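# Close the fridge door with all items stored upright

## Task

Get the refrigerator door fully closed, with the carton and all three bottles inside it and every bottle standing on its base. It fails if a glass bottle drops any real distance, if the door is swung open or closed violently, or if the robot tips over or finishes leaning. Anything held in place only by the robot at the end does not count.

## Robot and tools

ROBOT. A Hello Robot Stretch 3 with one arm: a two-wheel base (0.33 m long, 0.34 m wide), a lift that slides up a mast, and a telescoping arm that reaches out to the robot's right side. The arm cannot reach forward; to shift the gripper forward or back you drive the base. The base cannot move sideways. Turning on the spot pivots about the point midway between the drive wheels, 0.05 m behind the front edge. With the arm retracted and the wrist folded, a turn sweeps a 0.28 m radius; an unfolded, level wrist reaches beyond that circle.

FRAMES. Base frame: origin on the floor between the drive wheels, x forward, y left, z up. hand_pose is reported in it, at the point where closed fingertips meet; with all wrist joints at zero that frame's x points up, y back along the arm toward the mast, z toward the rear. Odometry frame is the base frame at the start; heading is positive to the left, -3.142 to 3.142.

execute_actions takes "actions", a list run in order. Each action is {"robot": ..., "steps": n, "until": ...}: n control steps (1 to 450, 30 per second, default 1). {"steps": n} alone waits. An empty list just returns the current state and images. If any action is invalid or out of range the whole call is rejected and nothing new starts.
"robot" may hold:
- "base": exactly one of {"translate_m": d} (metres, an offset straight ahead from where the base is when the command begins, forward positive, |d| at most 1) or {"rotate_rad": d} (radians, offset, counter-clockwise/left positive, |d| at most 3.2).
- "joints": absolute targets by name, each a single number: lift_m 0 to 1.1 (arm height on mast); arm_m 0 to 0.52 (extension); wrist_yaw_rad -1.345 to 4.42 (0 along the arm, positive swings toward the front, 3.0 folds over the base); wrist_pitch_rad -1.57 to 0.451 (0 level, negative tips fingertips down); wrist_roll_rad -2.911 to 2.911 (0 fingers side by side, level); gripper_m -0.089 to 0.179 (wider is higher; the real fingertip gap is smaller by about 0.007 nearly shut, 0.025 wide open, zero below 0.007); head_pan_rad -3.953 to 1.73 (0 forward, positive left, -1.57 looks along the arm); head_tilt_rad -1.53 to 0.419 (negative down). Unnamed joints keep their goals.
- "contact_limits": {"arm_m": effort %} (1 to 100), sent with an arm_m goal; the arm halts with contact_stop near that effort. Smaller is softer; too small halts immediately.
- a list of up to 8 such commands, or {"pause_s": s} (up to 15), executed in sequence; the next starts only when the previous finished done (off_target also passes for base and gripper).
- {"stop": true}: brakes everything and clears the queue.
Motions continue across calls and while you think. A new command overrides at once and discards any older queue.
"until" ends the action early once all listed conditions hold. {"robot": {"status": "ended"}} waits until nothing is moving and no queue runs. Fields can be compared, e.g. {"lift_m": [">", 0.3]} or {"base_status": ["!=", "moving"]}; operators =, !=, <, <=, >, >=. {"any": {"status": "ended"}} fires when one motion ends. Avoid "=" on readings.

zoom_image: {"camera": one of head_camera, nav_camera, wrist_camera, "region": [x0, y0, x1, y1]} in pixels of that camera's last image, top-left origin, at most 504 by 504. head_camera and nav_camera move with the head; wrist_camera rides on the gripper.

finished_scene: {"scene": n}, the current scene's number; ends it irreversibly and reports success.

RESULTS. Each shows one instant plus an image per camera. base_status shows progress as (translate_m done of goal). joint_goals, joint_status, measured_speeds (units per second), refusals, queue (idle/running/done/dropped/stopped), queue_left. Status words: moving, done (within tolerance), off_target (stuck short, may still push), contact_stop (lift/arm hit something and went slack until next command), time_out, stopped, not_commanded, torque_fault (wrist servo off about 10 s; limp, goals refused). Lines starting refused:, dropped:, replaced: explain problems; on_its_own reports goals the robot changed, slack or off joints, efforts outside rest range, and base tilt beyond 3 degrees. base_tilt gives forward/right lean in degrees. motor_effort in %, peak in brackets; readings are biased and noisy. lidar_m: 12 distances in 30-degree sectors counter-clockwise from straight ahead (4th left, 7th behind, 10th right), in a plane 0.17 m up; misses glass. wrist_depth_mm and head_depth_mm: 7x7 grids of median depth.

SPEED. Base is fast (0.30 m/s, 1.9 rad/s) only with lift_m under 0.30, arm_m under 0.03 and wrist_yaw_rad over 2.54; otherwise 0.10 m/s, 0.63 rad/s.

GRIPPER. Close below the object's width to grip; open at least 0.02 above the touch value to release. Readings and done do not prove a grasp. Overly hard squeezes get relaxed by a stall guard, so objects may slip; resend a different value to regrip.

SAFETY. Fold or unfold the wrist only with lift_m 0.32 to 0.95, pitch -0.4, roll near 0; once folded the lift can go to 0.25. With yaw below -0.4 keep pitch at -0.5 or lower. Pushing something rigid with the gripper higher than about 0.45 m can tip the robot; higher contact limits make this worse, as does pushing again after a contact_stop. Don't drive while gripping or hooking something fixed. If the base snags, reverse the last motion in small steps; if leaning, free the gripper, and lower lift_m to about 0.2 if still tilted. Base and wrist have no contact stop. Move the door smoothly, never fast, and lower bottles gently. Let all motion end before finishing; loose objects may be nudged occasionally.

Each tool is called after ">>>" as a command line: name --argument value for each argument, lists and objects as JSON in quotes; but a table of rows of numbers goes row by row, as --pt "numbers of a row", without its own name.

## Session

>>> execute_actions --actions '[]'

Scene clock: 0.00 s.
robot.base_odometry: x=+0.000 y=+0.000 heading=+0.000 (m, m, rad; robot's odometry frame)
robot.turned_by_wheels: +0.000 (rad since the last result)
robot.turned_by_imu: +0.000 (rad since the last result)
robot.base_tilt: forward=+1.2 right=+1.0 (deg)
robot.lidar_m: 3.29 2.01 2.57 2.17 1.70 1.68 1.45 1.19 1.17 1.28 1.90 3.06
robot.head_depth_mm: 1848 2402 3200 3153 3167 3137 2623 / 1864 2420 3408 3417 3379 3321 2610 / 1851 2556 3680 3685 3675 3529 2613 / 1863 2723 3976 3969 - 3763 2591 / 1870 2775 3722 3657 3647 3557 2605 / 1875 2788 3309 3270 3234 3240 2589 / 1891 2779 2954 2956 2987 2954 2560
robot.base_status: not_commanded
robot.joint_positions: lift_m=+0.506 arm_m=+0.003 wrist_yaw_rad=+2.860 wrist_pitch_rad=-0.447 wrist_roll_rad=-0.015 gripper_m=+0.037 head_pan_rad=+0.018 head_tilt_rad=+0.006
robot.joint_goals: lift_m=+0.506 arm_m=+0.003 wrist_yaw_rad=+2.860 wrist_pitch_rad=-0.447 wrist_roll_rad=-0.015 gripper_m=+0.037 head_pan_rad=+0.018 head_tilt_rad=+0.006
robot.joint_status: lift_m=not_commanded arm_m=not_commanded wrist_yaw_rad=not_commanded wrist_pitch_rad=not_commanded wrist_roll_rad=not_commanded gripper_m=not_commanded head_pan_rad=not_commanded head_tilt_rad=not_commanded
robot.measured_speeds: translate_m=+0.000 rotate_rad=+0.000 lift_m=+0.000 arm_m=+0.000 wrist_yaw_rad=+0.000 wrist_pitch_rad=+0.000 wrist_roll_rad=+0.000 head_pan_rad=+0.000 head_tilt_rad=+0.000
robot: refusals=0 queue=idle queue_left=0
robot.motor_effort: left_wheel=-1 right_wheel=+0 lift_m=+40 arm_m=+0 wrist_yaw_rad=+1 wrist_pitch_rad=+6 wrist_roll_rad=+0 gripper_m=+0 head_pan_rad=+0 head_tilt_rad=+2 (%)
robot.hand_pose: x=+0.0400 y=+0.0641 z=+0.5119 quat_wxyz=(+0.252, +0.699, +0.061, +0.666) (m; robot's base frame)
robot.wrist_depth_mm: - - - - - - - / - - - - - - - / - - - - - - - / - - - - - - - / 914 - 937 887 902 895 855 / 761 - - 737 725 745 727 / 673 648 653 659 650 641 637
pictures: head_camera (sideways: a quarter turn clockwise sets it upright), nav_camera (sideways: a quarter turn counterclockwise sets it upright), wrist_camera
camera_calibration (this result's frames):
head_camera: T_world_to_cam=[[0.0533338, -0.0187925, -0.9984, 1.31365], [-0.081052, 0.996442, -0.0230854, 0.0332873], [0.995282, 0.0821536, 0.0516209, -0.116452], [0, 0, 0, 1]] pos_world=[0.048539, 0.00108485, 1.31833]
nav_camera: T_world_to_cam=[[0.0464682, 0.00713626, 0.998894, -1.26127], [0.0274855, -0.999605, 0.00586272, 0.0456132], [0.998542, 0.0271827, -0.046646, 0.0118562], [0, 0, 0, 1]] pos_world=[0.0455165, 0.0542737, 1.26016]
wrist_camera: T_world_to_cam=[[0.958445, -0.285262, -0.00286558, -0.0199109], [-0.170424, -0.564491, -0.807654, 0.486242], [0.228775, 0.774581, -0.589649, 0.409467], [0, 0, 0, 1]] pos_world=[0.00827495, -0.0483655, 0.6341]
Images, in order (width x height): head_camera 896x504, nav_camera 672x504, wrist_camera 644x364.

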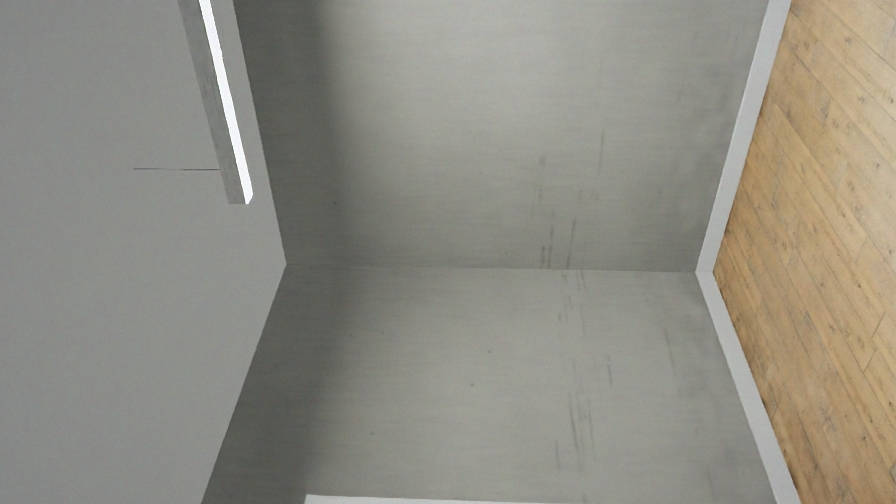

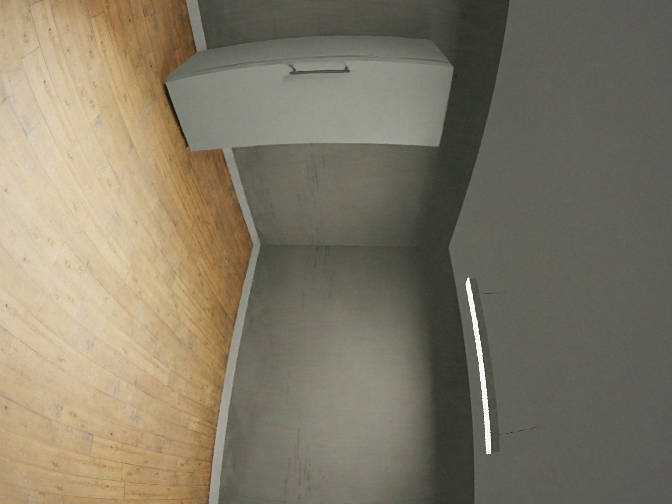

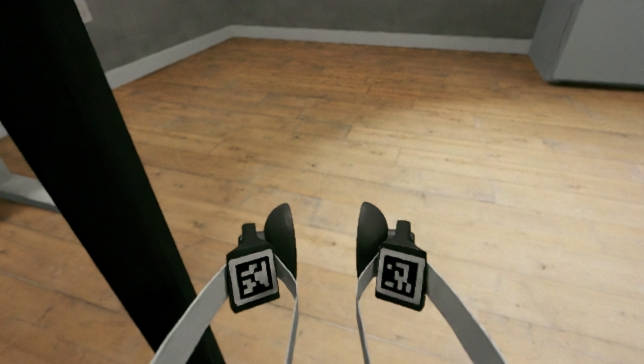

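>>> execute_actions --actions '[{"robot":[{"base":{"rotate_rad":0.33},"joints":{"lift_m":0.28,"wrist_pitch_rad":-0.4,"wrist_yaw_rad":3}},{"base":{"translate_m":1}},{"base":{"translate_m":0.27}},{"base":{"rotate_rad":2.22}},{"joints":{"lift_m":0.9,"head_pan_rad":-1.6,"head_tilt_rad":-0.5}},{"joints":{"wrist_yaw_rad":0,"gripper_m":0.15}},{"joints":{"wrist_pitch_rad":0,"arm_m":0.2}}],"steps":450,"until":{"robot":{"status":"ended"}}},{"steps":400,"until":{"robot":{"status":"ended"}}}]'

Scene clock: 25.00 s.
robot.base_odometry: x=+1.201 y=+0.411 heading=+2.550 (m, m, rad; robot's odometry frame)
robot.turned_by_wheels: +2.550 (rad since the last result)
robot.turned_by_imu: +2.601 (rad since the last result)
robot.base_tilt: forward=+1.2 right=+1.0 (deg)
robot.lidar_m: 2.04 2.05 2.26 2.23 2.35 2.42 2.36 2.09 0.91 0.87 1.61 2.27
robot.head_depth_mm: 728 786 849 919 - 1172 1283 / 727 785 853 913 - 1185 1280 / 728 785 849 911 - 1167 1276 / 726 777 840 914 1035 1152 1272 / 1293 1390 1525 1668 1852 1704 1381 / 1328 1429 1553 1698 1873 1703 1393 / 1333 1445 1548 1714 1881 1702 1390
robot.base_status: done (rotate_rad +2.2199 of +2.2200)
robot.joint_positions: lift_m=+0.899 arm_m=+0.200 wrist_yaw_rad=+0.002 wrist_pitch_rad=-0.022 wrist_roll_rad=-0.015 gripper_m=+0.150 head_pan_rad=-1.593 head_tilt_rad=-0.494
robot.joint_goals: lift_m=+0.900 arm_m=+0.200 wrist_yaw_rad=+0.000 wrist_pitch_rad=+0.000 wrist_roll_rad=-0.015 gripper_m=+0.150 head_pan_rad=-1.600 head_tilt_rad=-0.500
robot.joint_status: lift_m=done arm_m=done wrist_yaw_rad=done wrist_pitch_rad=done wrist_roll_rad=not_commanded gripper_m=done head_pan_rad=done head_tilt_rad=done
robot.measured_speeds: translate_m=+0.000 rotate_rad=+0.000 lift_m=+0.000 arm_m=+0.000 wrist_yaw_rad=+0.000 wrist_pitch_rad=+0.000 wrist_roll_rad=+0.000 head_pan_rad=+0.000 head_tilt_rad=+0.000
robot: refusals=0 queue=done queue_left=0
robot.motor_effort: left_wheel=-4(14) right_wheel=+2(7) lift_m=+54(56) arm_m=+4(4) wrist_yaw_rad=-1(0) wrist_pitch_rad=+8(9) wrist_roll_rad=+0(0) gripper_m=-1(83) head_pan_rad=-2(31) head_tilt_rad=-4(40) (%)
robot.hand_pose: x=-0.0209 y=-0.6004 z=+1.0085 quat_wxyz=(+0.713, +0.009, -0.701, -0.007) (m; robot's base frame)
robot.wrist_depth_mm: - - - 400 403 407 411 / - - - 411 418 413 421 / - - - 431 432 434 433 / - - - 444 444 448 448 / - - - 459 463 462 469 / - - - 469 478 - 482 / - - - 495 486 502 504
pictures: head_camera (sideways: a quarter turn clockwise sets it upright), nav_camera (sideways: a quarter turn counterclockwise sets it upright), wrist_camera
camera_calibration (this result's frames):
head_camera: T_world_to_cam=[[-0.0101123, 0.43192, -0.901855, 1.18772], [0.998962, 0.0444148, 0.0100702, -0.01647], [0.0444053, -0.900818, -0.431921, 0.51874], [0, 0, 0, 1]] pos_world=[0.00542869, -0.0449764, 1.29537]
nav_camera: T_world_to_cam=[[-0.00526422, -0.519255, 0.854603, -1.07249], [-0.99994, 0.0109352, 0.00048474, 0.0588842], [-0.00959697, -0.85455, -0.519281, 0.633137], [0, 0, 0, 1]] pos_world=[0.059311, -0.0164939, 1.2453]
wrist_camera: T_world_to_cam=[[-0.999975, 0.00396064, -0.00590826, -0.0139904], [0.00659088, 0.203581, -0.979036, 1.13948], [-0.0026748, -0.97905, -0.203602, -0.216098], [0, 0, 0, 1]] pos_world=[-0.0220782, -0.443493, 1.07151]
Images, in order (width x height): head_camera 896x504, nav_camera 672x504, wrist_camera 644x364.

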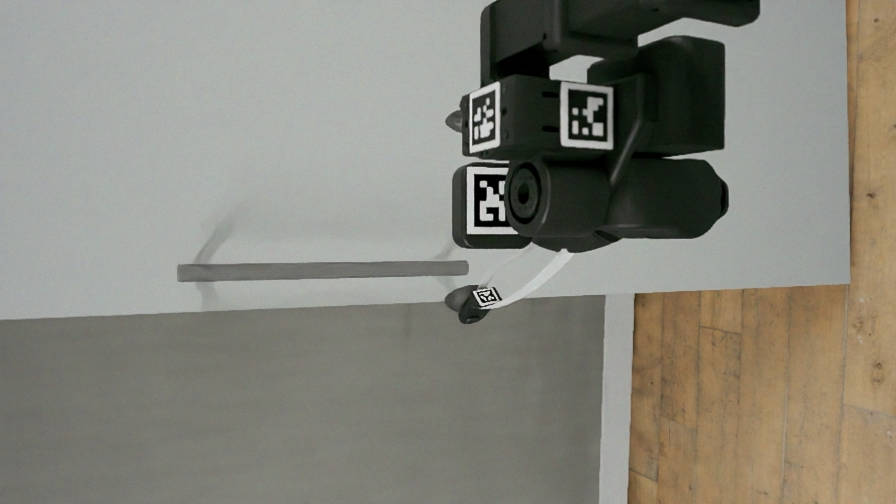

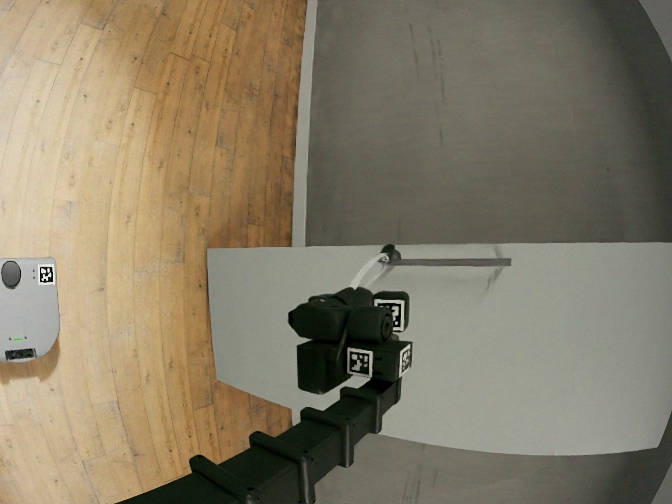

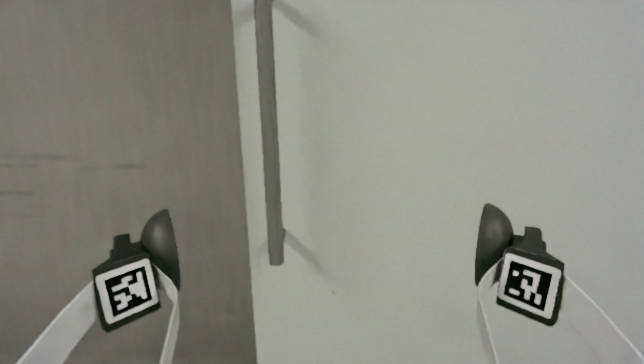

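>>> execute_actions --actions '[{"robot":[{"base":{"translate_m":0.06}},{"joints":{"arm_m":0.415,"lift_m":0.95}},{"joints":{"gripper_m":-0.02}},{"joints":{"arm_m":0.3},"base":{"translate_m":-0.02}},{"joints":{"arm_m":0.2},"base":{"translate_m":-0.06}},{"joints":{"arm_m":0.1},"base":{"translate_m":-0.07}},{"joints":{"gripper_m":0.12}},{"joints":{"arm_m":0.0,"head_tilt_rad":-0.9}}],"steps":450,"until":{"robot":{"status":"ended"}}},{"steps":300,"until":{"robot":{"status":"ended"}}},{"robot":[{"base":{"translate_m":0.28},"joints":{"lift_m":0.4,"wrist_yaw_rad":0,"gripper_m":0.0}},{"joints":{"arm_m":0.4}}],"steps":450,"until":{"robot":{"status":"ended"}}}]'

Scene clock: 50.60 s.
robot.base_odometry: x=+1.044 y=+0.517 heading=+2.550 (m, m, rad; robot's odometry frame)
robot.turned_by_wheels: +0.000 (rad since the last result)
robot.turned_by_imu: +0.008 (rad since the last result)
robot.base_tilt: forward=+1.2 right=+1.0 (deg)
robot.lidar_m: 1.89 1.85 2.27 2.21 2.34 2.61 2.54 2.10 0.59 0.98 1.62 2.28
robot.head_depth_mm: 1041 1410 1211 813 1035 1280 1134 / 885 1064 1286 1510 1137 1243 - / 1344 1535 1508 1432 1414 1285 1146 / 1404 1626 1904 1763 1466 1294 1152 / 1415 1618 1898 1732 1478 1300 1153 / 1410 1637 1904 1737 1490 1302 1153 / 1418 1641 1913 1722 1491 1302 1158
robot.base_status: done (translate_m +0.2800 of +0.2800)
robot.joint_positions: lift_m=+0.401 arm_m=+0.400 wrist_yaw_rad=-0.002 wrist_pitch_rad=-0.022 wrist_roll_rad=-0.015 gripper_m=+0.000 head_pan_rad=-1.593 head_tilt_rad=-0.889
robot.joint_goals: lift_m=+0.400 arm_m=+0.400 wrist_yaw_rad=+0.000 wrist_pitch_rad=+0.000 wrist_roll_rad=-0.015 gripper_m=+0.000 head_pan_rad=-1.600 head_tilt_rad=-0.900
robot.joint_status: lift_m=done arm_m=done wrist_yaw_rad=done wrist_pitch_rad=done wrist_roll_rad=not_commanded gripper_m=done head_pan_rad=done head_tilt_rad=done
robot.measured_speeds: translate_m=+0.000 rotate_rad=+0.000 lift_m=+0.000 arm_m=+0.000 wrist_yaw_rad=+0.000 wrist_pitch_rad=+0.000 wrist_roll_rad=+0.000 head_pan_rad=+0.000 head_tilt_rad=+0.000
robot: refusals=0 queue=done queue_left=0
robot.motor_effort: left_wheel=-4(21) right_wheel=+2(11) lift_m=+21(56) arm_m=+4(8) wrist_yaw_rad=+2(21) wrist_pitch_rad=+8(10) wrist_roll_rad=+0(0) gripper_m=-2(89) head_pan_rad=-2(2) head_tilt_rad=-7(42) (%)
robot.hand_pose: x=-0.0218 y=-0.8004 z=+0.5097 quat_wxyz=(+0.713, +0.007, -0.701, -0.008) (m; robot's base frame)
robot.wrist_depth_mm: 857 832 846 840 315 701 700 / 870 886 874 856 321 724 698 / 889 903 909 912 335 644 668 / 953 954 910 918 347 629 619 / 972 974 967 - 357 516 469 / - - 969 - 364 475 406 / 877 872 855 847 386 494 419
pictures: head_camera (sideways: a quarter turn clockwise sets it upright), nav_camera (sideways: a quarter turn counterclockwise sets it upright), wrist_camera
camera_calibration (this result's frames):
head_camera: T_world_to_cam=[[-0.00303812, 0.745534, -0.666461, 0.880808], [0.998766, 0.0353037, 0.0349393, -0.048834], [0.0495769, -0.665532, -0.744721, 0.925633], [0, 0, 0, 1]] pos_world=[0.00555964, -0.0389089, 1.27807]
nav_camera: T_world_to_cam=[[-0.0117899, -0.807954, 0.589128, -0.726458], [-0.999923, 0.011733, -0.00391987, 0.0646175], [-0.00374516, -0.589129, -0.80803, 1.00868], [0, 0, 0, 1]] pos_world=[0.0598253, 0.00653756, 1.24327]
wrist_camera: T_world_to_cam=[[-0.999955, 0.00746591, -0.00590999, -0.0142354], [0.00730418, 0.203239, -0.979102, 0.691589], [-0.00610875, -0.979101, -0.203284, -0.513764], [0, 0, 0, 1]] pos_world=[-0.0224246, -0.643478, 0.572612]
Images, in order (width x height): head_camera 896x504, nav_camera 672x504, wrist_camera 644x364.

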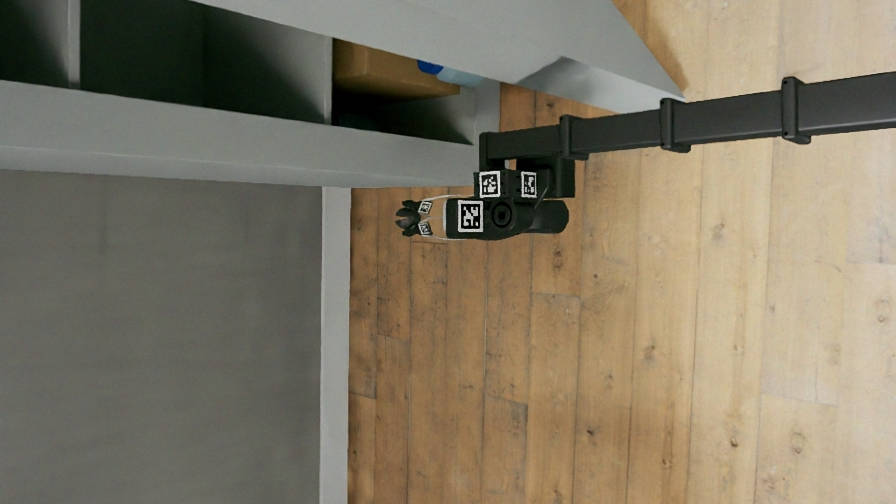

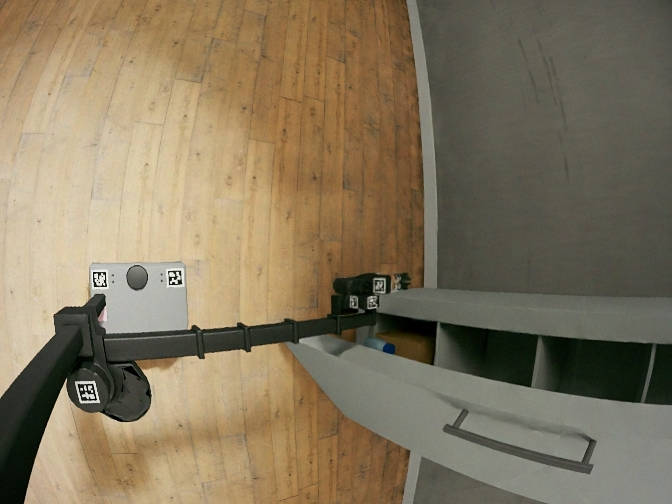

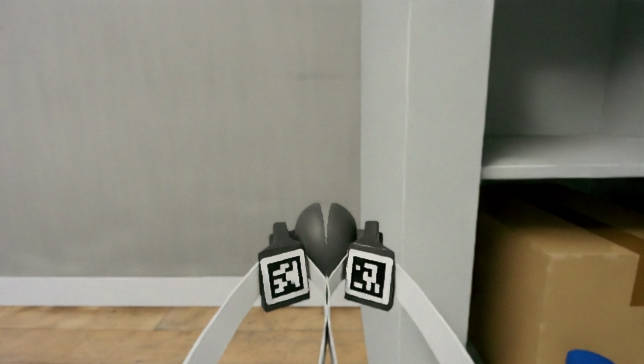

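Same layout; repeat the routine.

>>> execute_actions --actions '[{"robot":[{"joints":{"arm_m":0.47}},{"base":{"translate_m":-0.6}},{"base":{"translate_m":0.2},"joints":{"arm_m":0,"wrist_yaw_rad":1.0,"gripper_m":0.13}},{"base":{"rotate_rad":-0.8}},{"base":{"translate_m":0.4}},{"base":{"rotate_rad":0.5},"joints":{"wrist_yaw_rad":0.3,"arm_m":0.15}},{"base":{"translate_m":-0.07},"joints":{"lift_m":0.08,"head_tilt_rad":-1}}],"steps":450,"until":{"robot":{"status":"ended"}}},{"steps":400,"until":{"robot":{"status":"ended"}}}]'

Scene clock: 76.93 s.
robot.base_odometry: x=+1.349 y=+0.634 heading=+2.250 (m, m, rad; robot's odometry frame)
robot.turned_by_wheels: -0.300 (rad since the last result)
robot.turned_by_imu: -0.287 (rad since the last result)
robot.base_tilt: forward=+1.2 right=+1.0 (deg)
robot.lidar_m: 2.39 2.11 2.80 2.49 2.50 2.73 2.37 0.48 0.55 0.69 0.71 1.48
robot.head_depth_mm: 764 887 995 1113 1232 1240 1120 / 778 1038 1082 1368 1384 1239 1150 / 779 1248 1133 1316 1399 1278 1158 / 758 1230 1111 1235 1379 1238 1143 / 762 1225 1094 1408 1367 1251 1127 / 742 1177 941 1139 1389 1258 1130 / 645 716 1515 1598 1412 1259 1135
robot.base_status: done (translate_m -0.0700 of -0.0700)
robot.joint_positions: lift_m=+0.081 arm_m=+0.150 wrist_yaw_rad=+0.302 wrist_pitch_rad=-0.020 wrist_roll_rad=-0.014 gripper_m=+0.130 head_pan_rad=-1.594 head_tilt_rad=-0.987
robot.joint_goals: lift_m=+0.080 arm_m=+0.150 wrist_yaw_rad=+0.300 wrist_pitch_rad=+0.000 wrist_roll_rad=-0.014 gripper_m=+0.130 head_pan_rad=-1.600 head_tilt_rad=-1.000
robot.joint_status: lift_m=done arm_m=done wrist_yaw_rad=done wrist_pitch_rad=done wrist_roll_rad=not_commanded gripper_m=done head_pan_rad=done head_tilt_rad=done
robot.measured_speeds: translate_m=+0.000 rotate_rad=+0.000 lift_m=+0.000 arm_m=+0.000 wrist_yaw_rad=+0.000 wrist_pitch_rad=+0.000 wrist_roll_rad=+0.000 head_pan_rad=+0.000 head_tilt_rad=+0.000
robot: refusals=0 queue=done queue_left=0
robot.motor_effort: left_wheel=-4(69) right_wheel=+2(71) lift_m=+21(36) arm_m=+5(8) wrist_yaw_rad=-2(13) wrist_pitch_rad=+8(9) wrist_roll_rad=-1(1) gripper_m=+1(82) head_pan_rad=-2(1) head_tilt_rad=-9(19) (%)
robot.hand_pose: x=+0.0547 y=-0.5388 z=+0.1899 quat_wxyz=(+0.705, +0.113, -0.693, +0.100) (m; robot's base frame)
robot.wrist_depth_mm: 883 315 348 708 341 337 367 / 875 871 350 724 356 350 388 / 906 894 345 640 359 357 389 / 954 935 349 554 324 371 407 / 746 732 357 359 342 369 337 / 506 - 366 366 353 - 345 / 397 373 382 376 370 370 365
pictures: head_camera (sideways: a quarter turn clockwise sets it upright), nav_camera (sideways: a quarter turn counterclockwise sets it upright), wrist_camera
camera_calibration (this result's frames):
head_camera: T_world_to_cam=[[-0.000743686, 0.807547, -0.589803, 0.780913], [0.998717, 0.0304629, 0.04045, -0.0560031], [0.0506324, -0.589016, -0.806533, 1.006], [0, 0, 0, 1]] pos_world=[0.00557582, -0.0363668, 1.27422]
nav_camera: T_world_to_cam=[[-0.013968, -0.862029, 0.506666, -0.619018], [-0.999899, 0.0132916, -0.0049516, 0.06596], [-0.00246598, -0.506684, -0.862128, 1.07899], [0, 0, 0, 1]] pos_world=[0.0599677, 0.0122189, 1.24419]
wrist_camera: T_world_to_cam=[[-0.956332, -0.292186, -0.0075005, -0.105063], [-0.0520736, 0.195577, -0.979305, 0.323979], [0.287606, -0.93615, -0.202252, -0.315334], [0, 0, 0, 1]] pos_world=[0.0070877, -0.38926, 0.252709]
Images, in order (width x height): head_camera 896x504, nav_camera 672x504, wrist_camera 644x364.

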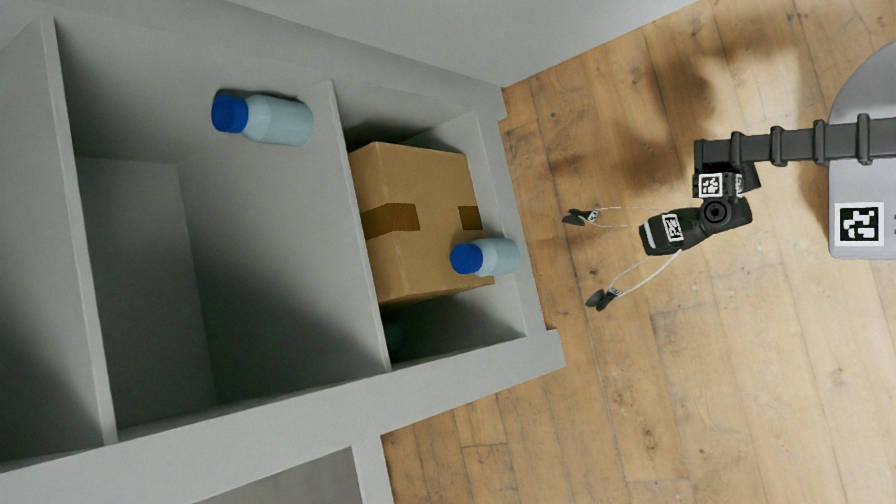

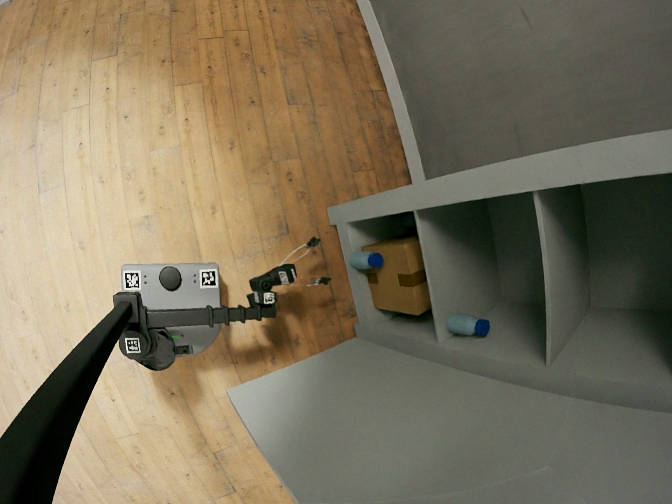

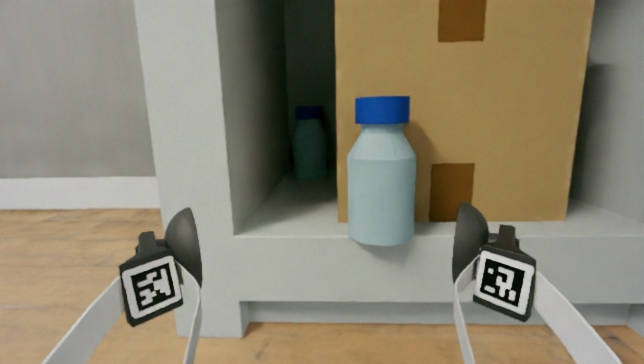

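>>> execute_actions --actions '[{"robot":[{"base":{"translate_m":-0.01}},{"joints":{"arm_m":0.34}},{"joints":{"gripper_m":0.02}},{"joints":{"lift_m":0.1}},{"joints":{"arm_m":0.2}}],"steps":450,"until":{"robot":{"status":"ended"}}}]'

Scene clock: 84.63 s.
robot.base_odometry: x=+1.355 y=+0.626 heading=+2.250 (m, m, rad; robot's odometry frame)
robot.turned_by_wheels: +0.000 (rad since the last result)
robot.turned_by_imu: +0.002 (rad since the last result)
robot.base_tilt: forward=+1.2 right=+1.0 (deg)
robot.lidar_m: 2.39 2.12 2.82 2.49 2.49 2.71 2.36 0.47 0.54 0.55 0.71 1.48
robot.head_depth_mm: 762 872 982 1093 1205 1214 1117 / 775 1012 1078 1357 1379 1245 1147 / 779 1240 1134 1349 1384 1207 1154 / 758 1232 1115 1268 1356 1237 1143 / 756 1230 1089 1404 1369 1259 1124 / 747 1192 960 1137 1379 1255 1136 / 658 730 1468 1604 1408 1256 1127
robot.base_status: done (translate_m -0.0100 of -0.0100)
robot.joint_positions: lift_m=+0.099 arm_m=+0.200 wrist_yaw_rad=+0.302 wrist_pitch_rad=-0.067 wrist_roll_rad=-0.014 gripper_m=+0.021 head_pan_rad=-1.594 head_tilt_rad=-0.987
robot.joint_goals: lift_m=+0.100 arm_m=+0.200 wrist_yaw_rad=+0.300 wrist_pitch_rad=+0.000 wrist_roll_rad=-0.014 gripper_m=+0.020 head_pan_rad=-1.600 head_tilt_rad=-1.000
robot.joint_status: lift_m=done arm_m=done wrist_yaw_rad=done wrist_pitch_rad=done wrist_roll_rad=not_commanded gripper_m=done head_pan_rad=done head_tilt_rad=done
robot.measured_speeds: translate_m=+0.000 rotate_rad=+0.000 lift_m=+0.000 arm_m=+0.000 wrist_yaw_rad=+0.000 wrist_pitch_rad=+0.000 wrist_roll_rad=+0.000 head_pan_rad=+0.000 head_tilt_rad=+0.000
robot: refusals=0 queue=done queue_left=0
robot.motor_effort: left_wheel=-3(13) right_wheel=+1(2) lift_m=+60(60) arm_m=-3(6) wrist_yaw_rad=-1(5) wrist_pitch_rad=+26(26) wrist_roll_rad=-1(1) gripper_m=-17(92) head_pan_rad=-2(2) head_tilt_rad=-8(8) (%)
robot.hand_pose: x=+0.0541 y=-0.5878 z=+0.1968 quat_wxyz=(+0.707, +0.129, -0.690, +0.084) (m; robot's base frame)
robot.wrist_depth_mm: 815 265 415 303 297 291 293 / 851 277 413 129 305 303 344 / 892 286 369 131 321 316 343 / 891 298 365 136 328 329 364 / 701 313 309 130 141 335 333 / 498 333 320 134 146 308 302 / 381 361 347 139 342 352 348
pictures: head_camera (sideways: a quarter turn clockwise sets it upright), nav_camera (sideways: a quarter turn counterclockwise sets it upright), wrist_camera
camera_calibration (this result's frames):
head_camera: T_world_to_cam=[[-0.000743371, 0.807556, -0.58979, 0.780896], [0.998717, 0.0304622, 0.0404508, -0.0560042], [0.0506326, -0.589004, -0.806543, 1.00601], [0, 0, 0, 1]] pos_world=[0.00557583, -0.0363663, 1.27422]
nav_camera: T_world_to_cam=[[-0.0139683, -0.862037, 0.506653, -0.619], [-0.999899, 0.0132918, -0.00495176, 0.0659602], [-0.00246572, -0.506671, -0.862136, 1.079], [0, 0, 0, 1]] pos_world=[0.0599677, 0.0122198, 1.24419]
wrist_camera: T_world_to_cam=[[-0.956573, -0.291402, -0.00721548, -0.119467], [-0.065472, 0.238911, -0.968832, 0.364433], [0.284044, -0.926286, -0.247615, -0.344639], [0, 0, 0, 1]] pos_world=[0.00747375, -0.441115, 0.266874]
Images, in order (width x height): head_camera 896x504, nav_camera 672x504, wrist_camera 644x364.

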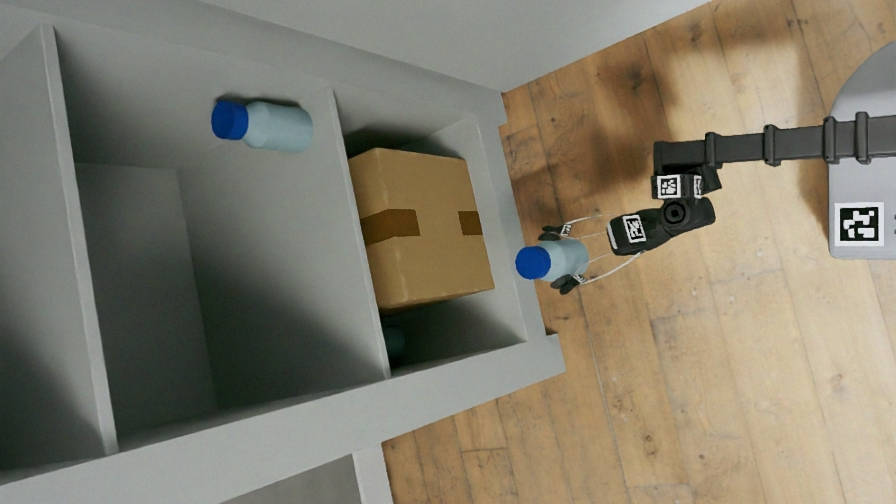

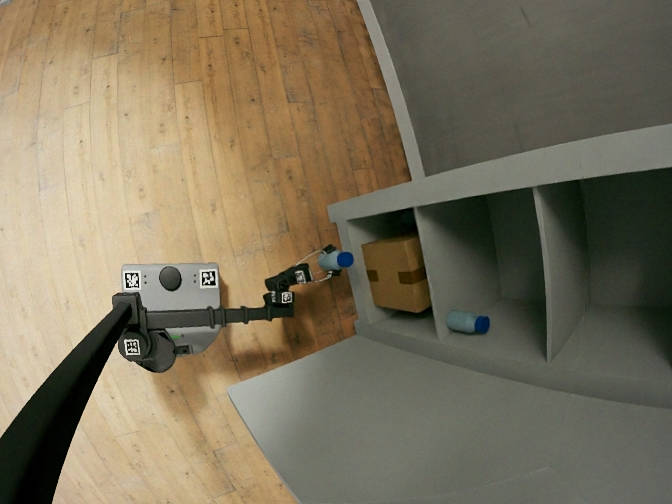

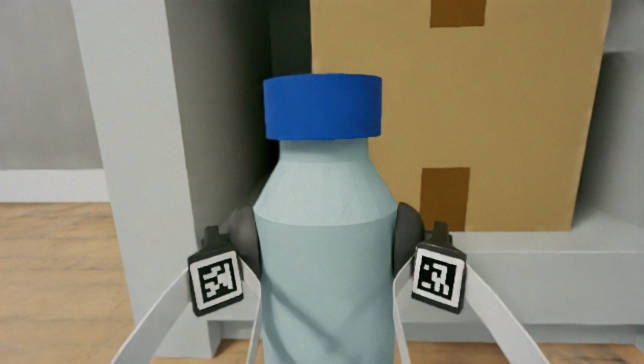

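>>> execute_actions --actions '[{"robot":[{"joints":{"lift_m":0.54}},{"joints":{"arm_m":0.47}},{"joints":{"lift_m":0.475}}],"steps":450,"until":{"robot":{"status":"ended"}}}]'

Scene clock: 93.90 s.
robot.base_odometry: x=+1.355 y=+0.626 heading=+2.250 (m, m, rad; robot's odometry frame)
robot.turned_by_wheels: +0.000 (rad since the last result)
robot.turned_by_imu: +0.002 (rad since the last result)
robot.base_tilt: forward=+1.2 right=+1.0 (deg)
robot.lidar_m: 2.40 2.13 2.81 2.50 2.50 2.71 2.36 0.47 0.54 0.76 0.71 1.48
robot.head_depth_mm: 762 869 988 1091 1204 1221 1118 / 777 1011 1074 1305 1366 - - / 782 1233 1122 1371 1397 1238 1150 / 759 1232 1058 1283 1390 1247 1145 / 761 1226 1092 1404 1375 1254 1132 / 742 1190 960 1130 1384 1253 1134 / 659 728 1471 1590 1404 1258 1131
robot.base_status: done (translate_m -0.0100 of -0.0100)
robot.joint_positions: lift_m=+0.475 arm_m=+0.470 wrist_yaw_rad=+0.302 wrist_pitch_rad=-0.045 wrist_roll_rad=-0.014 gripper_m=+0.021 head_pan_rad=-1.594 head_tilt_rad=-0.987
robot.joint_goals: lift_m=+0.475 arm_m=+0.470 wrist_yaw_rad=+0.300 wrist_pitch_rad=+0.000 wrist_roll_rad=-0.014 gripper_m=+0.020 head_pan_rad=-1.600 head_tilt_rad=-1.000
robot.joint_status: lift_m=done arm_m=done wrist_yaw_rad=done wrist_pitch_rad=done wrist_roll_rad=not_commanded gripper_m=done head_pan_rad=done head_tilt_rad=done
robot.measured_speeds: translate_m=+0.000 rotate_rad=+0.000 lift_m=+0.000 arm_m=+0.000 wrist_yaw_rad=+0.000 wrist_pitch_rad=+0.000 wrist_roll_rad=+0.000 head_pan_rad=+0.000 head_tilt_rad=+0.000
robot: refusals=0 queue=done queue_left=0
robot.motor_effort: left_wheel=-3(3) right_wheel=+2(2) lift_m=+23(63) arm_m=+4(4) wrist_yaw_rad=-1(1) wrist_pitch_rad=+17(26) wrist_roll_rad=-1(1) gripper_m=-18(18) head_pan_rad=-2(2) head_tilt_rad=-8(8) (%)
robot.hand_pose: x=+0.0543 y=-0.8582 z=+0.5787 quat_wxyz=(+0.706, +0.121, -0.691, +0.091) (m; robot's base frame)
robot.wrist_depth_mm: 237 332 427 417 413 407 314 / 239 332 443 128 423 422 315 / 237 331 455 129 447 434 313 / 235 329 473 135 461 446 319 / 236 309 336 129 141 330 299 / 226 251 222 134 146 238 237 / 195 194 185 139 179 187 185
pictures: head_camera (sideways: a quarter turn clockwise sets it upright), nav_camera (sideways: a quarter turn counterclockwise sets it upright), wrist_camera
camera_calibration (this result's frames):
head_camera: T_world_to_cam=[[-0.000740459, 0.807684, -0.589615, 0.780668], [0.998717, 0.0304535, 0.0404625, -0.0560194], [0.0506368, -0.588829, -0.80667, 1.00618], [0, 0, 0, 1]] pos_world=[0.00557597, -0.0363603, 1.27421]
nav_camera: T_world_to_cam=[[-0.0139707, -0.862147, 0.506465, -0.618757], [-0.999899, 0.0132928, -0.00495398, 0.065963], [-0.00246126, -0.506484, -0.862246, 1.07914], [0, 0, 0, 1]] pos_world=[0.059968, 0.0122324, 1.24419]
wrist_camera: T_world_to_cam=[[-0.956642, -0.291175, -0.00735541, -0.195077], [-0.0588806, 0.218058, -0.974158, 0.783849], [0.285254, -0.931487, -0.225748, -0.517787], [0, 0, 0, 1]] pos_world=[0.00723503, -0.710038, 0.645269]
Images, in order (width x height): head_camera 896x504, nav_camera 672x504, wrist_camera 644x364.

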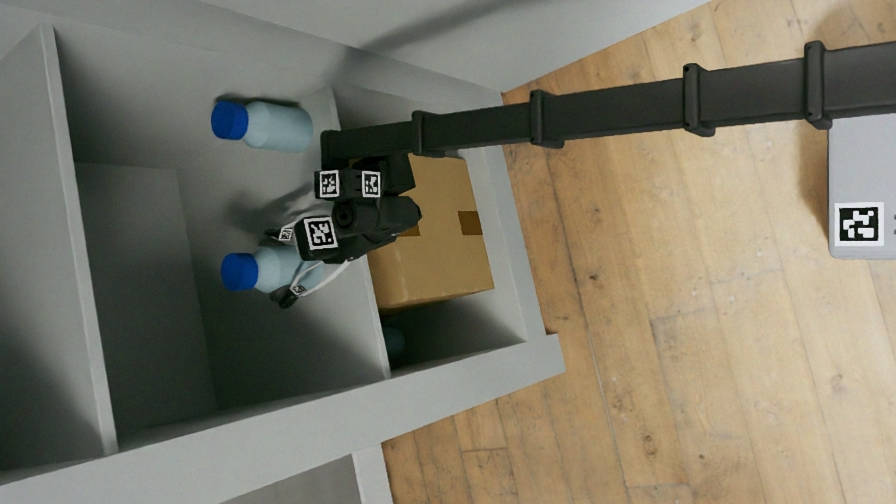

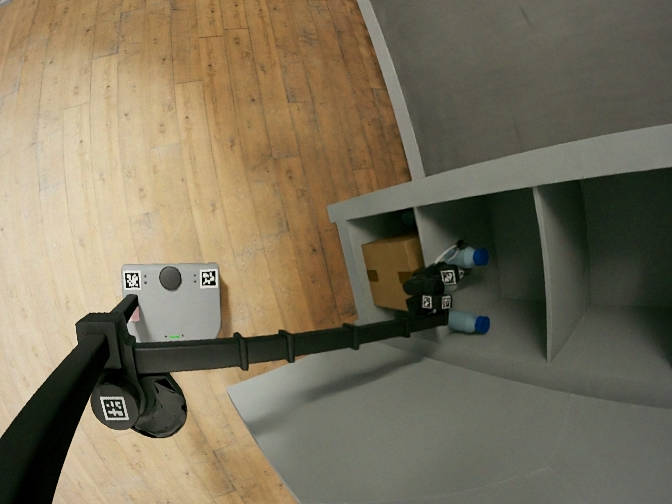

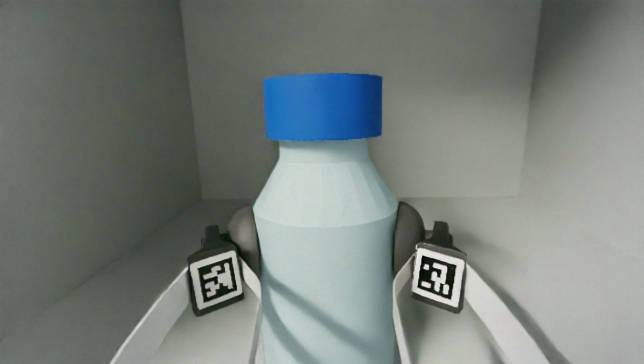

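>>> execute_actions --actions '[{"robot":[{"joints":{"gripper_m":0.13}},{"joints":{"arm_m":0,"wrist_pitch_rad":-0.1}},{"joints":{"wrist_pitch_rad":-0.4,"wrist_yaw_rad":3,"gripper_m":0.03},"base":{"rotate_rad":-0.2}},{"joints":{"lift_m":0.28},"base":{"translate_m":-0.8}},{"base":{"rotate_rad":0.3}},{"joints":{"arm_m":0.5,"head_tilt_rad":-0.8}},{"base":{"translate_m":0.6}}],"steps":450,"until":{"robot":{"status":"ended"}}},{"steps":450,"until":{"robot":{"status":"ended"}}}]'

Scene clock: 121.23 s.
robot.base_odometry: x=+1.302 y=+0.343 heading=+2.350 (m, m, rad; robot's odometry frame)
robot.turned_by_wheels: +0.100 (rad since the last result)
robot.turned_by_imu: +0.103 (rad since the last result)
robot.base_tilt: forward=+1.2 right=+1.0 (deg)
robot.lidar_m: 2.53 2.16 2.43 2.24 2.25 2.44 2.23 2.25 1.67 0.90 0.91 1.90
robot.head_depth_mm: 1396 1622 1881 1847 1551 1330 1167 / 807 917 1083 1727 1535 1338 1173 / 797 904 1039 1228 1443 1341 1179 / 785 891 1022 1199 1406 1324 1179 / 775 872 1007 1186 1429 1350 1177 / 764 863 989 1157 1393 1353 1183 / 754 849 967 1735 1578 1352 1188
robot.base_status: done (translate_m +0.6000 of +0.6000)
robot.joint_positions: lift_m=+0.281 arm_m=+0.500 wrist_yaw_rad=+2.997 wrist_pitch_rad=-0.418 wrist_roll_rad=-0.014 gripper_m=+0.030 head_pan_rad=-1.594 head_tilt_rad=-0.804
robot.joint_goals: lift_m=+0.280 arm_m=+0.500 wrist_yaw_rad=+3.000 wrist_pitch_rad=-0.400 wrist_roll_rad=-0.014 gripper_m=+0.030 head_pan_rad=-1.600 head_tilt_rad=-0.800
robot.joint_status: lift_m=done arm_m=done wrist_yaw_rad=done wrist_pitch_rad=done wrist_roll_rad=not_commanded gripper_m=done head_pan_rad=done head_tilt_rad=done
robot.measured_speeds: translate_m=+0.000 rotate_rad=+0.000 lift_m=+0.000 arm_m=+0.000 wrist_yaw_rad=+0.000 wrist_pitch_rad=+0.000 wrist_roll_rad=+0.000 head_pan_rad=+0.000 head_tilt_rad=+0.000
robot: refusals=0 queue=done queue_left=0
robot.motor_effort: left_wheel=-4(27) right_wheel=+2(23) lift_m=+21(23) arm_m=+4(4) wrist_yaw_rad=+3(14) wrist_pitch_rad=+7(17) wrist_roll_rad=-1(1) gripper_m=+1(81) head_pan_rad=-2(2) head_tilt_rad=+2(22) (%)
robot.hand_pose: x=+0.0111 y=-0.4227 z=+0.2932 quat_wxyz=(+0.196, +0.696, +0.098, +0.684) (m; robot's base frame)
robot.wrist_depth_mm: - - - - - - - / - - - - - - - / - - - 962 930 932 908 / 753 742 - 719 726 706 694 / 613 606 - 596 598 584 578 / 507 507 504 491 507 495 483 / 435 434 432 427 425 421 416
pictures: head_camera (sideways: a quarter turn clockwise sets it upright), nav_camera (sideways: a quarter turn counterclockwise sets it upright), wrist_camera
camera_calibration (this result's frames):
head_camera: T_world_to_cam=[[-0.00359591, 0.686232, -0.727374, 0.96019], [0.99887, 0.0369409, 0.0299134, -0.042295], [0.0473974, -0.726444, -0.685589, 0.848743], [0, 0, 0, 1]] pos_world=[0.00547174, -0.0407863, 1.28157]
nav_camera: T_world_to_cam=[[-0.0114515, -0.754977, 0.655651, -0.813134], [-0.999917, 0.0125619, -0.00299937, 0.0634194], [-0.00597178, -0.655631, -0.755058, 0.939812], [0, 0, 0, 1]] pos_world=[0.0597149, 0.00147471, 1.24293]
wrist_camera: T_world_to_cam=[[0.988232, -0.152893, -0.00451431, -0.0756985], [-0.0901406, -0.558278, -0.824742, 0.0366083], [0.123577, 0.815444, -0.565491, 0.675582], [0, 0, 0, 1]] pos_world=[-0.00537867, -0.542036, 0.411886]
Images, in order (width x height): head_camera 896x504, nav_camera 672x504, wrist_camera 644x364.

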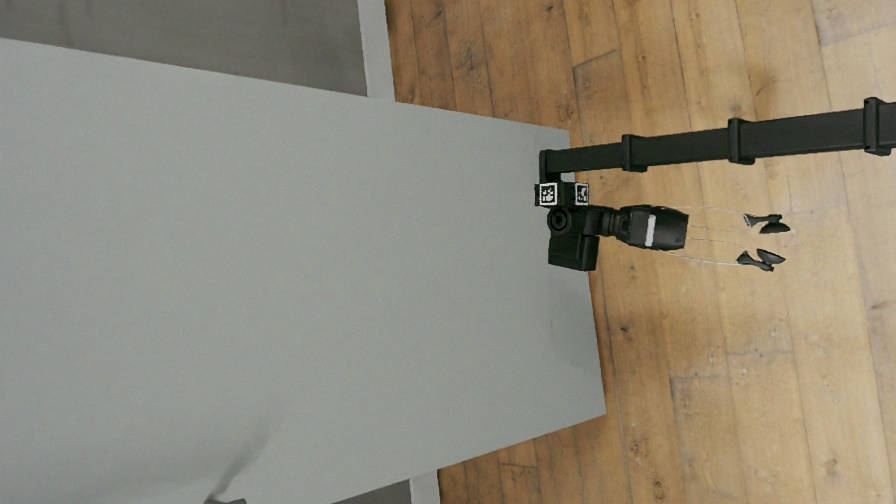

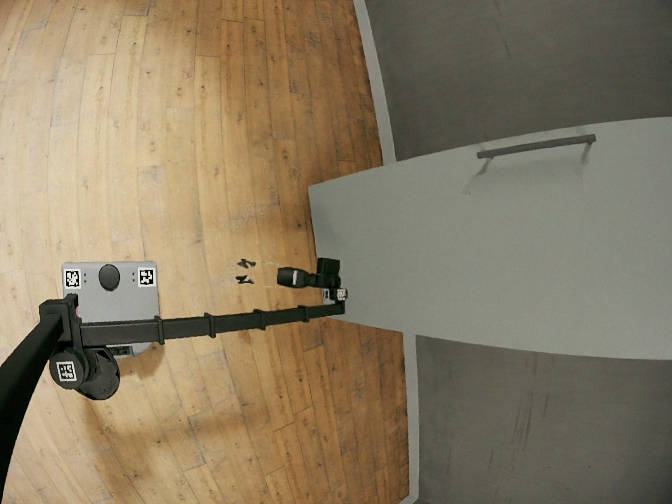

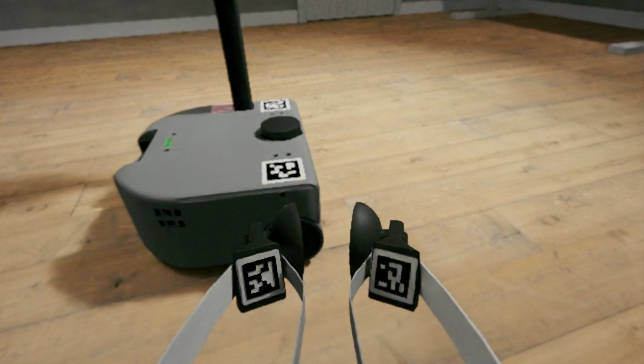

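>>> execute_actions --actions '[{"robot":[{"base":{"translate_m":0.27},"joints":{"arm_m":0.3,"wrist_yaw_rad":0,"wrist_pitch_rad":0,"gripper_m":0}},{"joints":{"arm_m":0.4}},{"joints":{"arm_m":0.52},"contact_limits":{"arm_m":25}}],"steps":450,"until":{"robot":{"status":"ended"}}},{"robot":[{"joints":{"arm_m":0.2,"head_pan_rad":-2.0}},{"base":{"translate_m":0.4}}],"steps":450,"until":{"robot":{"status":"ended"}}}]'

Scene clock: 136.40 s.
robot.base_odometry: x=+0.831 y=+0.820 heading=+2.350 (m, m, rad; robot's odometry frame)
robot.turned_by_wheels: +0.000 (rad since the last result)
robot.turned_by_imu: +0.007 (rad since the last result)
robot.base_tilt: forward=+1.3 right=+1.0 (deg)
robot.lidar_m: 1.87 1.57 2.34 2.31 2.35 2.92 2.89 2.41 0.91 1.07 1.44 1.79
robot.head_depth_mm: 972 1131 1350 1721 1550 1332 1164 / 913 1041 1226 1481 1557 1337 1173 / 856 973 1132 1344 1534 1345 1176 / 784 882 1054 1240 1475 1347 1158 / 850 996 1202 1507 1578 1373 1138 / 1049 1284 1593 1799 1572 1350 1177 / 1249 1400 1565 1749 1577 1353 1188
robot.base_status: done (translate_m +0.4000 of +0.4000)
robot.joint_positions: lift_m=+0.281 arm_m=+0.200 wrist_yaw_rad=+0.002 wrist_pitch_rad=-0.022 wrist_roll_rad=-0.014 gripper_m=+0.000 head_pan_rad=-1.993 head_tilt_rad=-0.802
robot.joint_goals: lift_m=+0.280 arm_m=+0.200 wrist_yaw_rad=+0.000 wrist_pitch_rad=+0.000 wrist_roll_rad=-0.014 gripper_m=+0.000 head_pan_rad=-2.000 head_tilt_rad=-0.800
robot.joint_status: lift_m=done arm_m=done wrist_yaw_rad=done wrist_pitch_rad=done wrist_roll_rad=not_commanded gripper_m=done head_pan_rad=done head_tilt_rad=done
robot.measured_speeds: translate_m=+0.000 rotate_rad=+0.000 lift_m=+0.000 arm_m=+0.000 wrist_yaw_rad=+0.000 wrist_pitch_rad=+0.000 wrist_roll_rad=+0.000 head_pan_rad=+0.000 head_tilt_rad=+0.000
robot: refusals=0 queue=done queue_left=0
robot.motor_effort: left_wheel=-3(5) right_wheel=+2(6) lift_m=+22(21) arm_m=-3(26) wrist_yaw_rad=-1(8) wrist_pitch_rad=+9(13) wrist_roll_rad=-1(1) gripper_m=-3(80) head_pan_rad=-3(21) head_tilt_rad=+2(2) (%)
robot.hand_pose: x=-0.0210 y=-0.6008 z=+0.3895 quat_wxyz=(+0.712, +0.009, -0.702, -0.007) (m; robot's base frame)
robot.wrist_depth_mm: 849 855 932 920 725 449 388 / 853 872 942 953 761 466 404 / 896 916 954 - 756 474 420 / 897 958 972 - 767 472 433 / 937 940 - - 759 482 455 / 929 899 913 - 678 491 475 / 694 683 682 674 643 496 497
pictures: head_camera (sideways: a quarter turn clockwise sets it upright), nav_camera (sideways: a quarter turn counterclockwise sets it upright), wrist_camera
replaced: robot.arm_m: its motion had ended contact_stop
camera_calibration (this result's frames):
head_camera: T_world_to_cam=[[0.262613, 0.632884, -0.728349, 0.959837], [0.934916, -0.353614, 0.0298274, -0.0417929], [-0.238677, -0.688778, -0.684557, 0.849145], [0, 0, 0, 1]] pos_world=[-0.0103215, -0.0373712, 1.28163]
nav_camera: T_world_to_cam=[[-0.303205, -0.690492, 0.656725, -0.812753], [-0.916651, 0.399677, -0.00298377, 0.0628912], [-0.260417, -0.602892, -0.754125, 0.94015], [0, 0, 0, 1]] pos_world=[0.0560496, -0.0195273, 1.24293]
wrist_camera: T_world_to_cam=[[-0.999963, 0.00421631, -0.0074459, -0.0169492], [0.00814921, 0.203894, -0.978959, 0.533715], [-0.00260942, -0.978984, -0.203921, -0.342419], [0, 0, 0, 1]] pos_world=[-0.0221915, -0.443973, 0.452532]
Images, in order (width x height): head_camera 896x504, nav_camera 672x504, wrist_camera 644x364.

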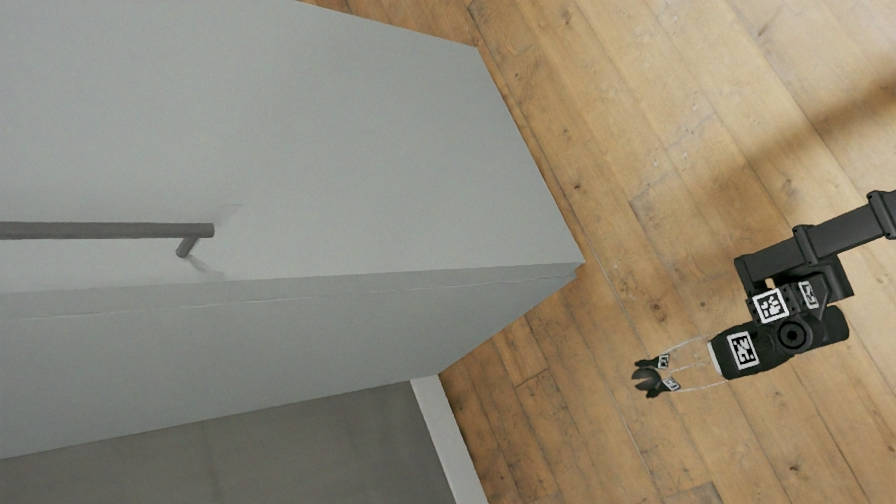

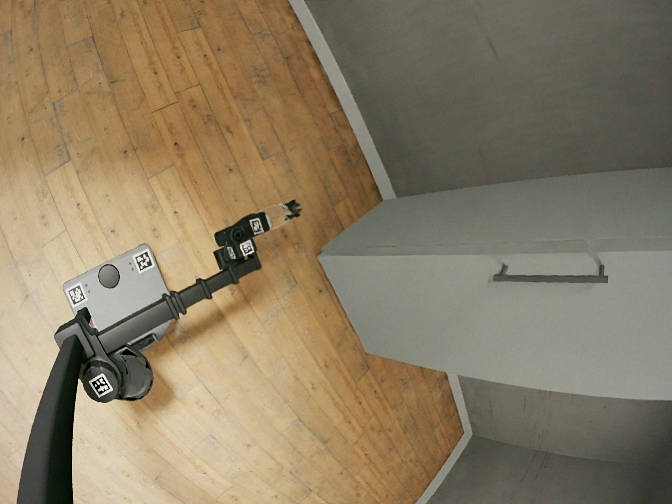

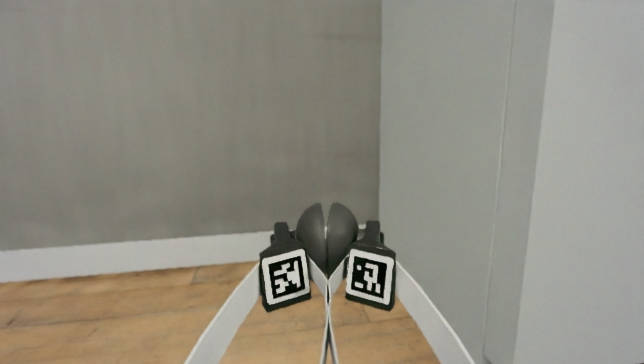

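>>> finished_scene --scene 2

The scene is finished: the task was done.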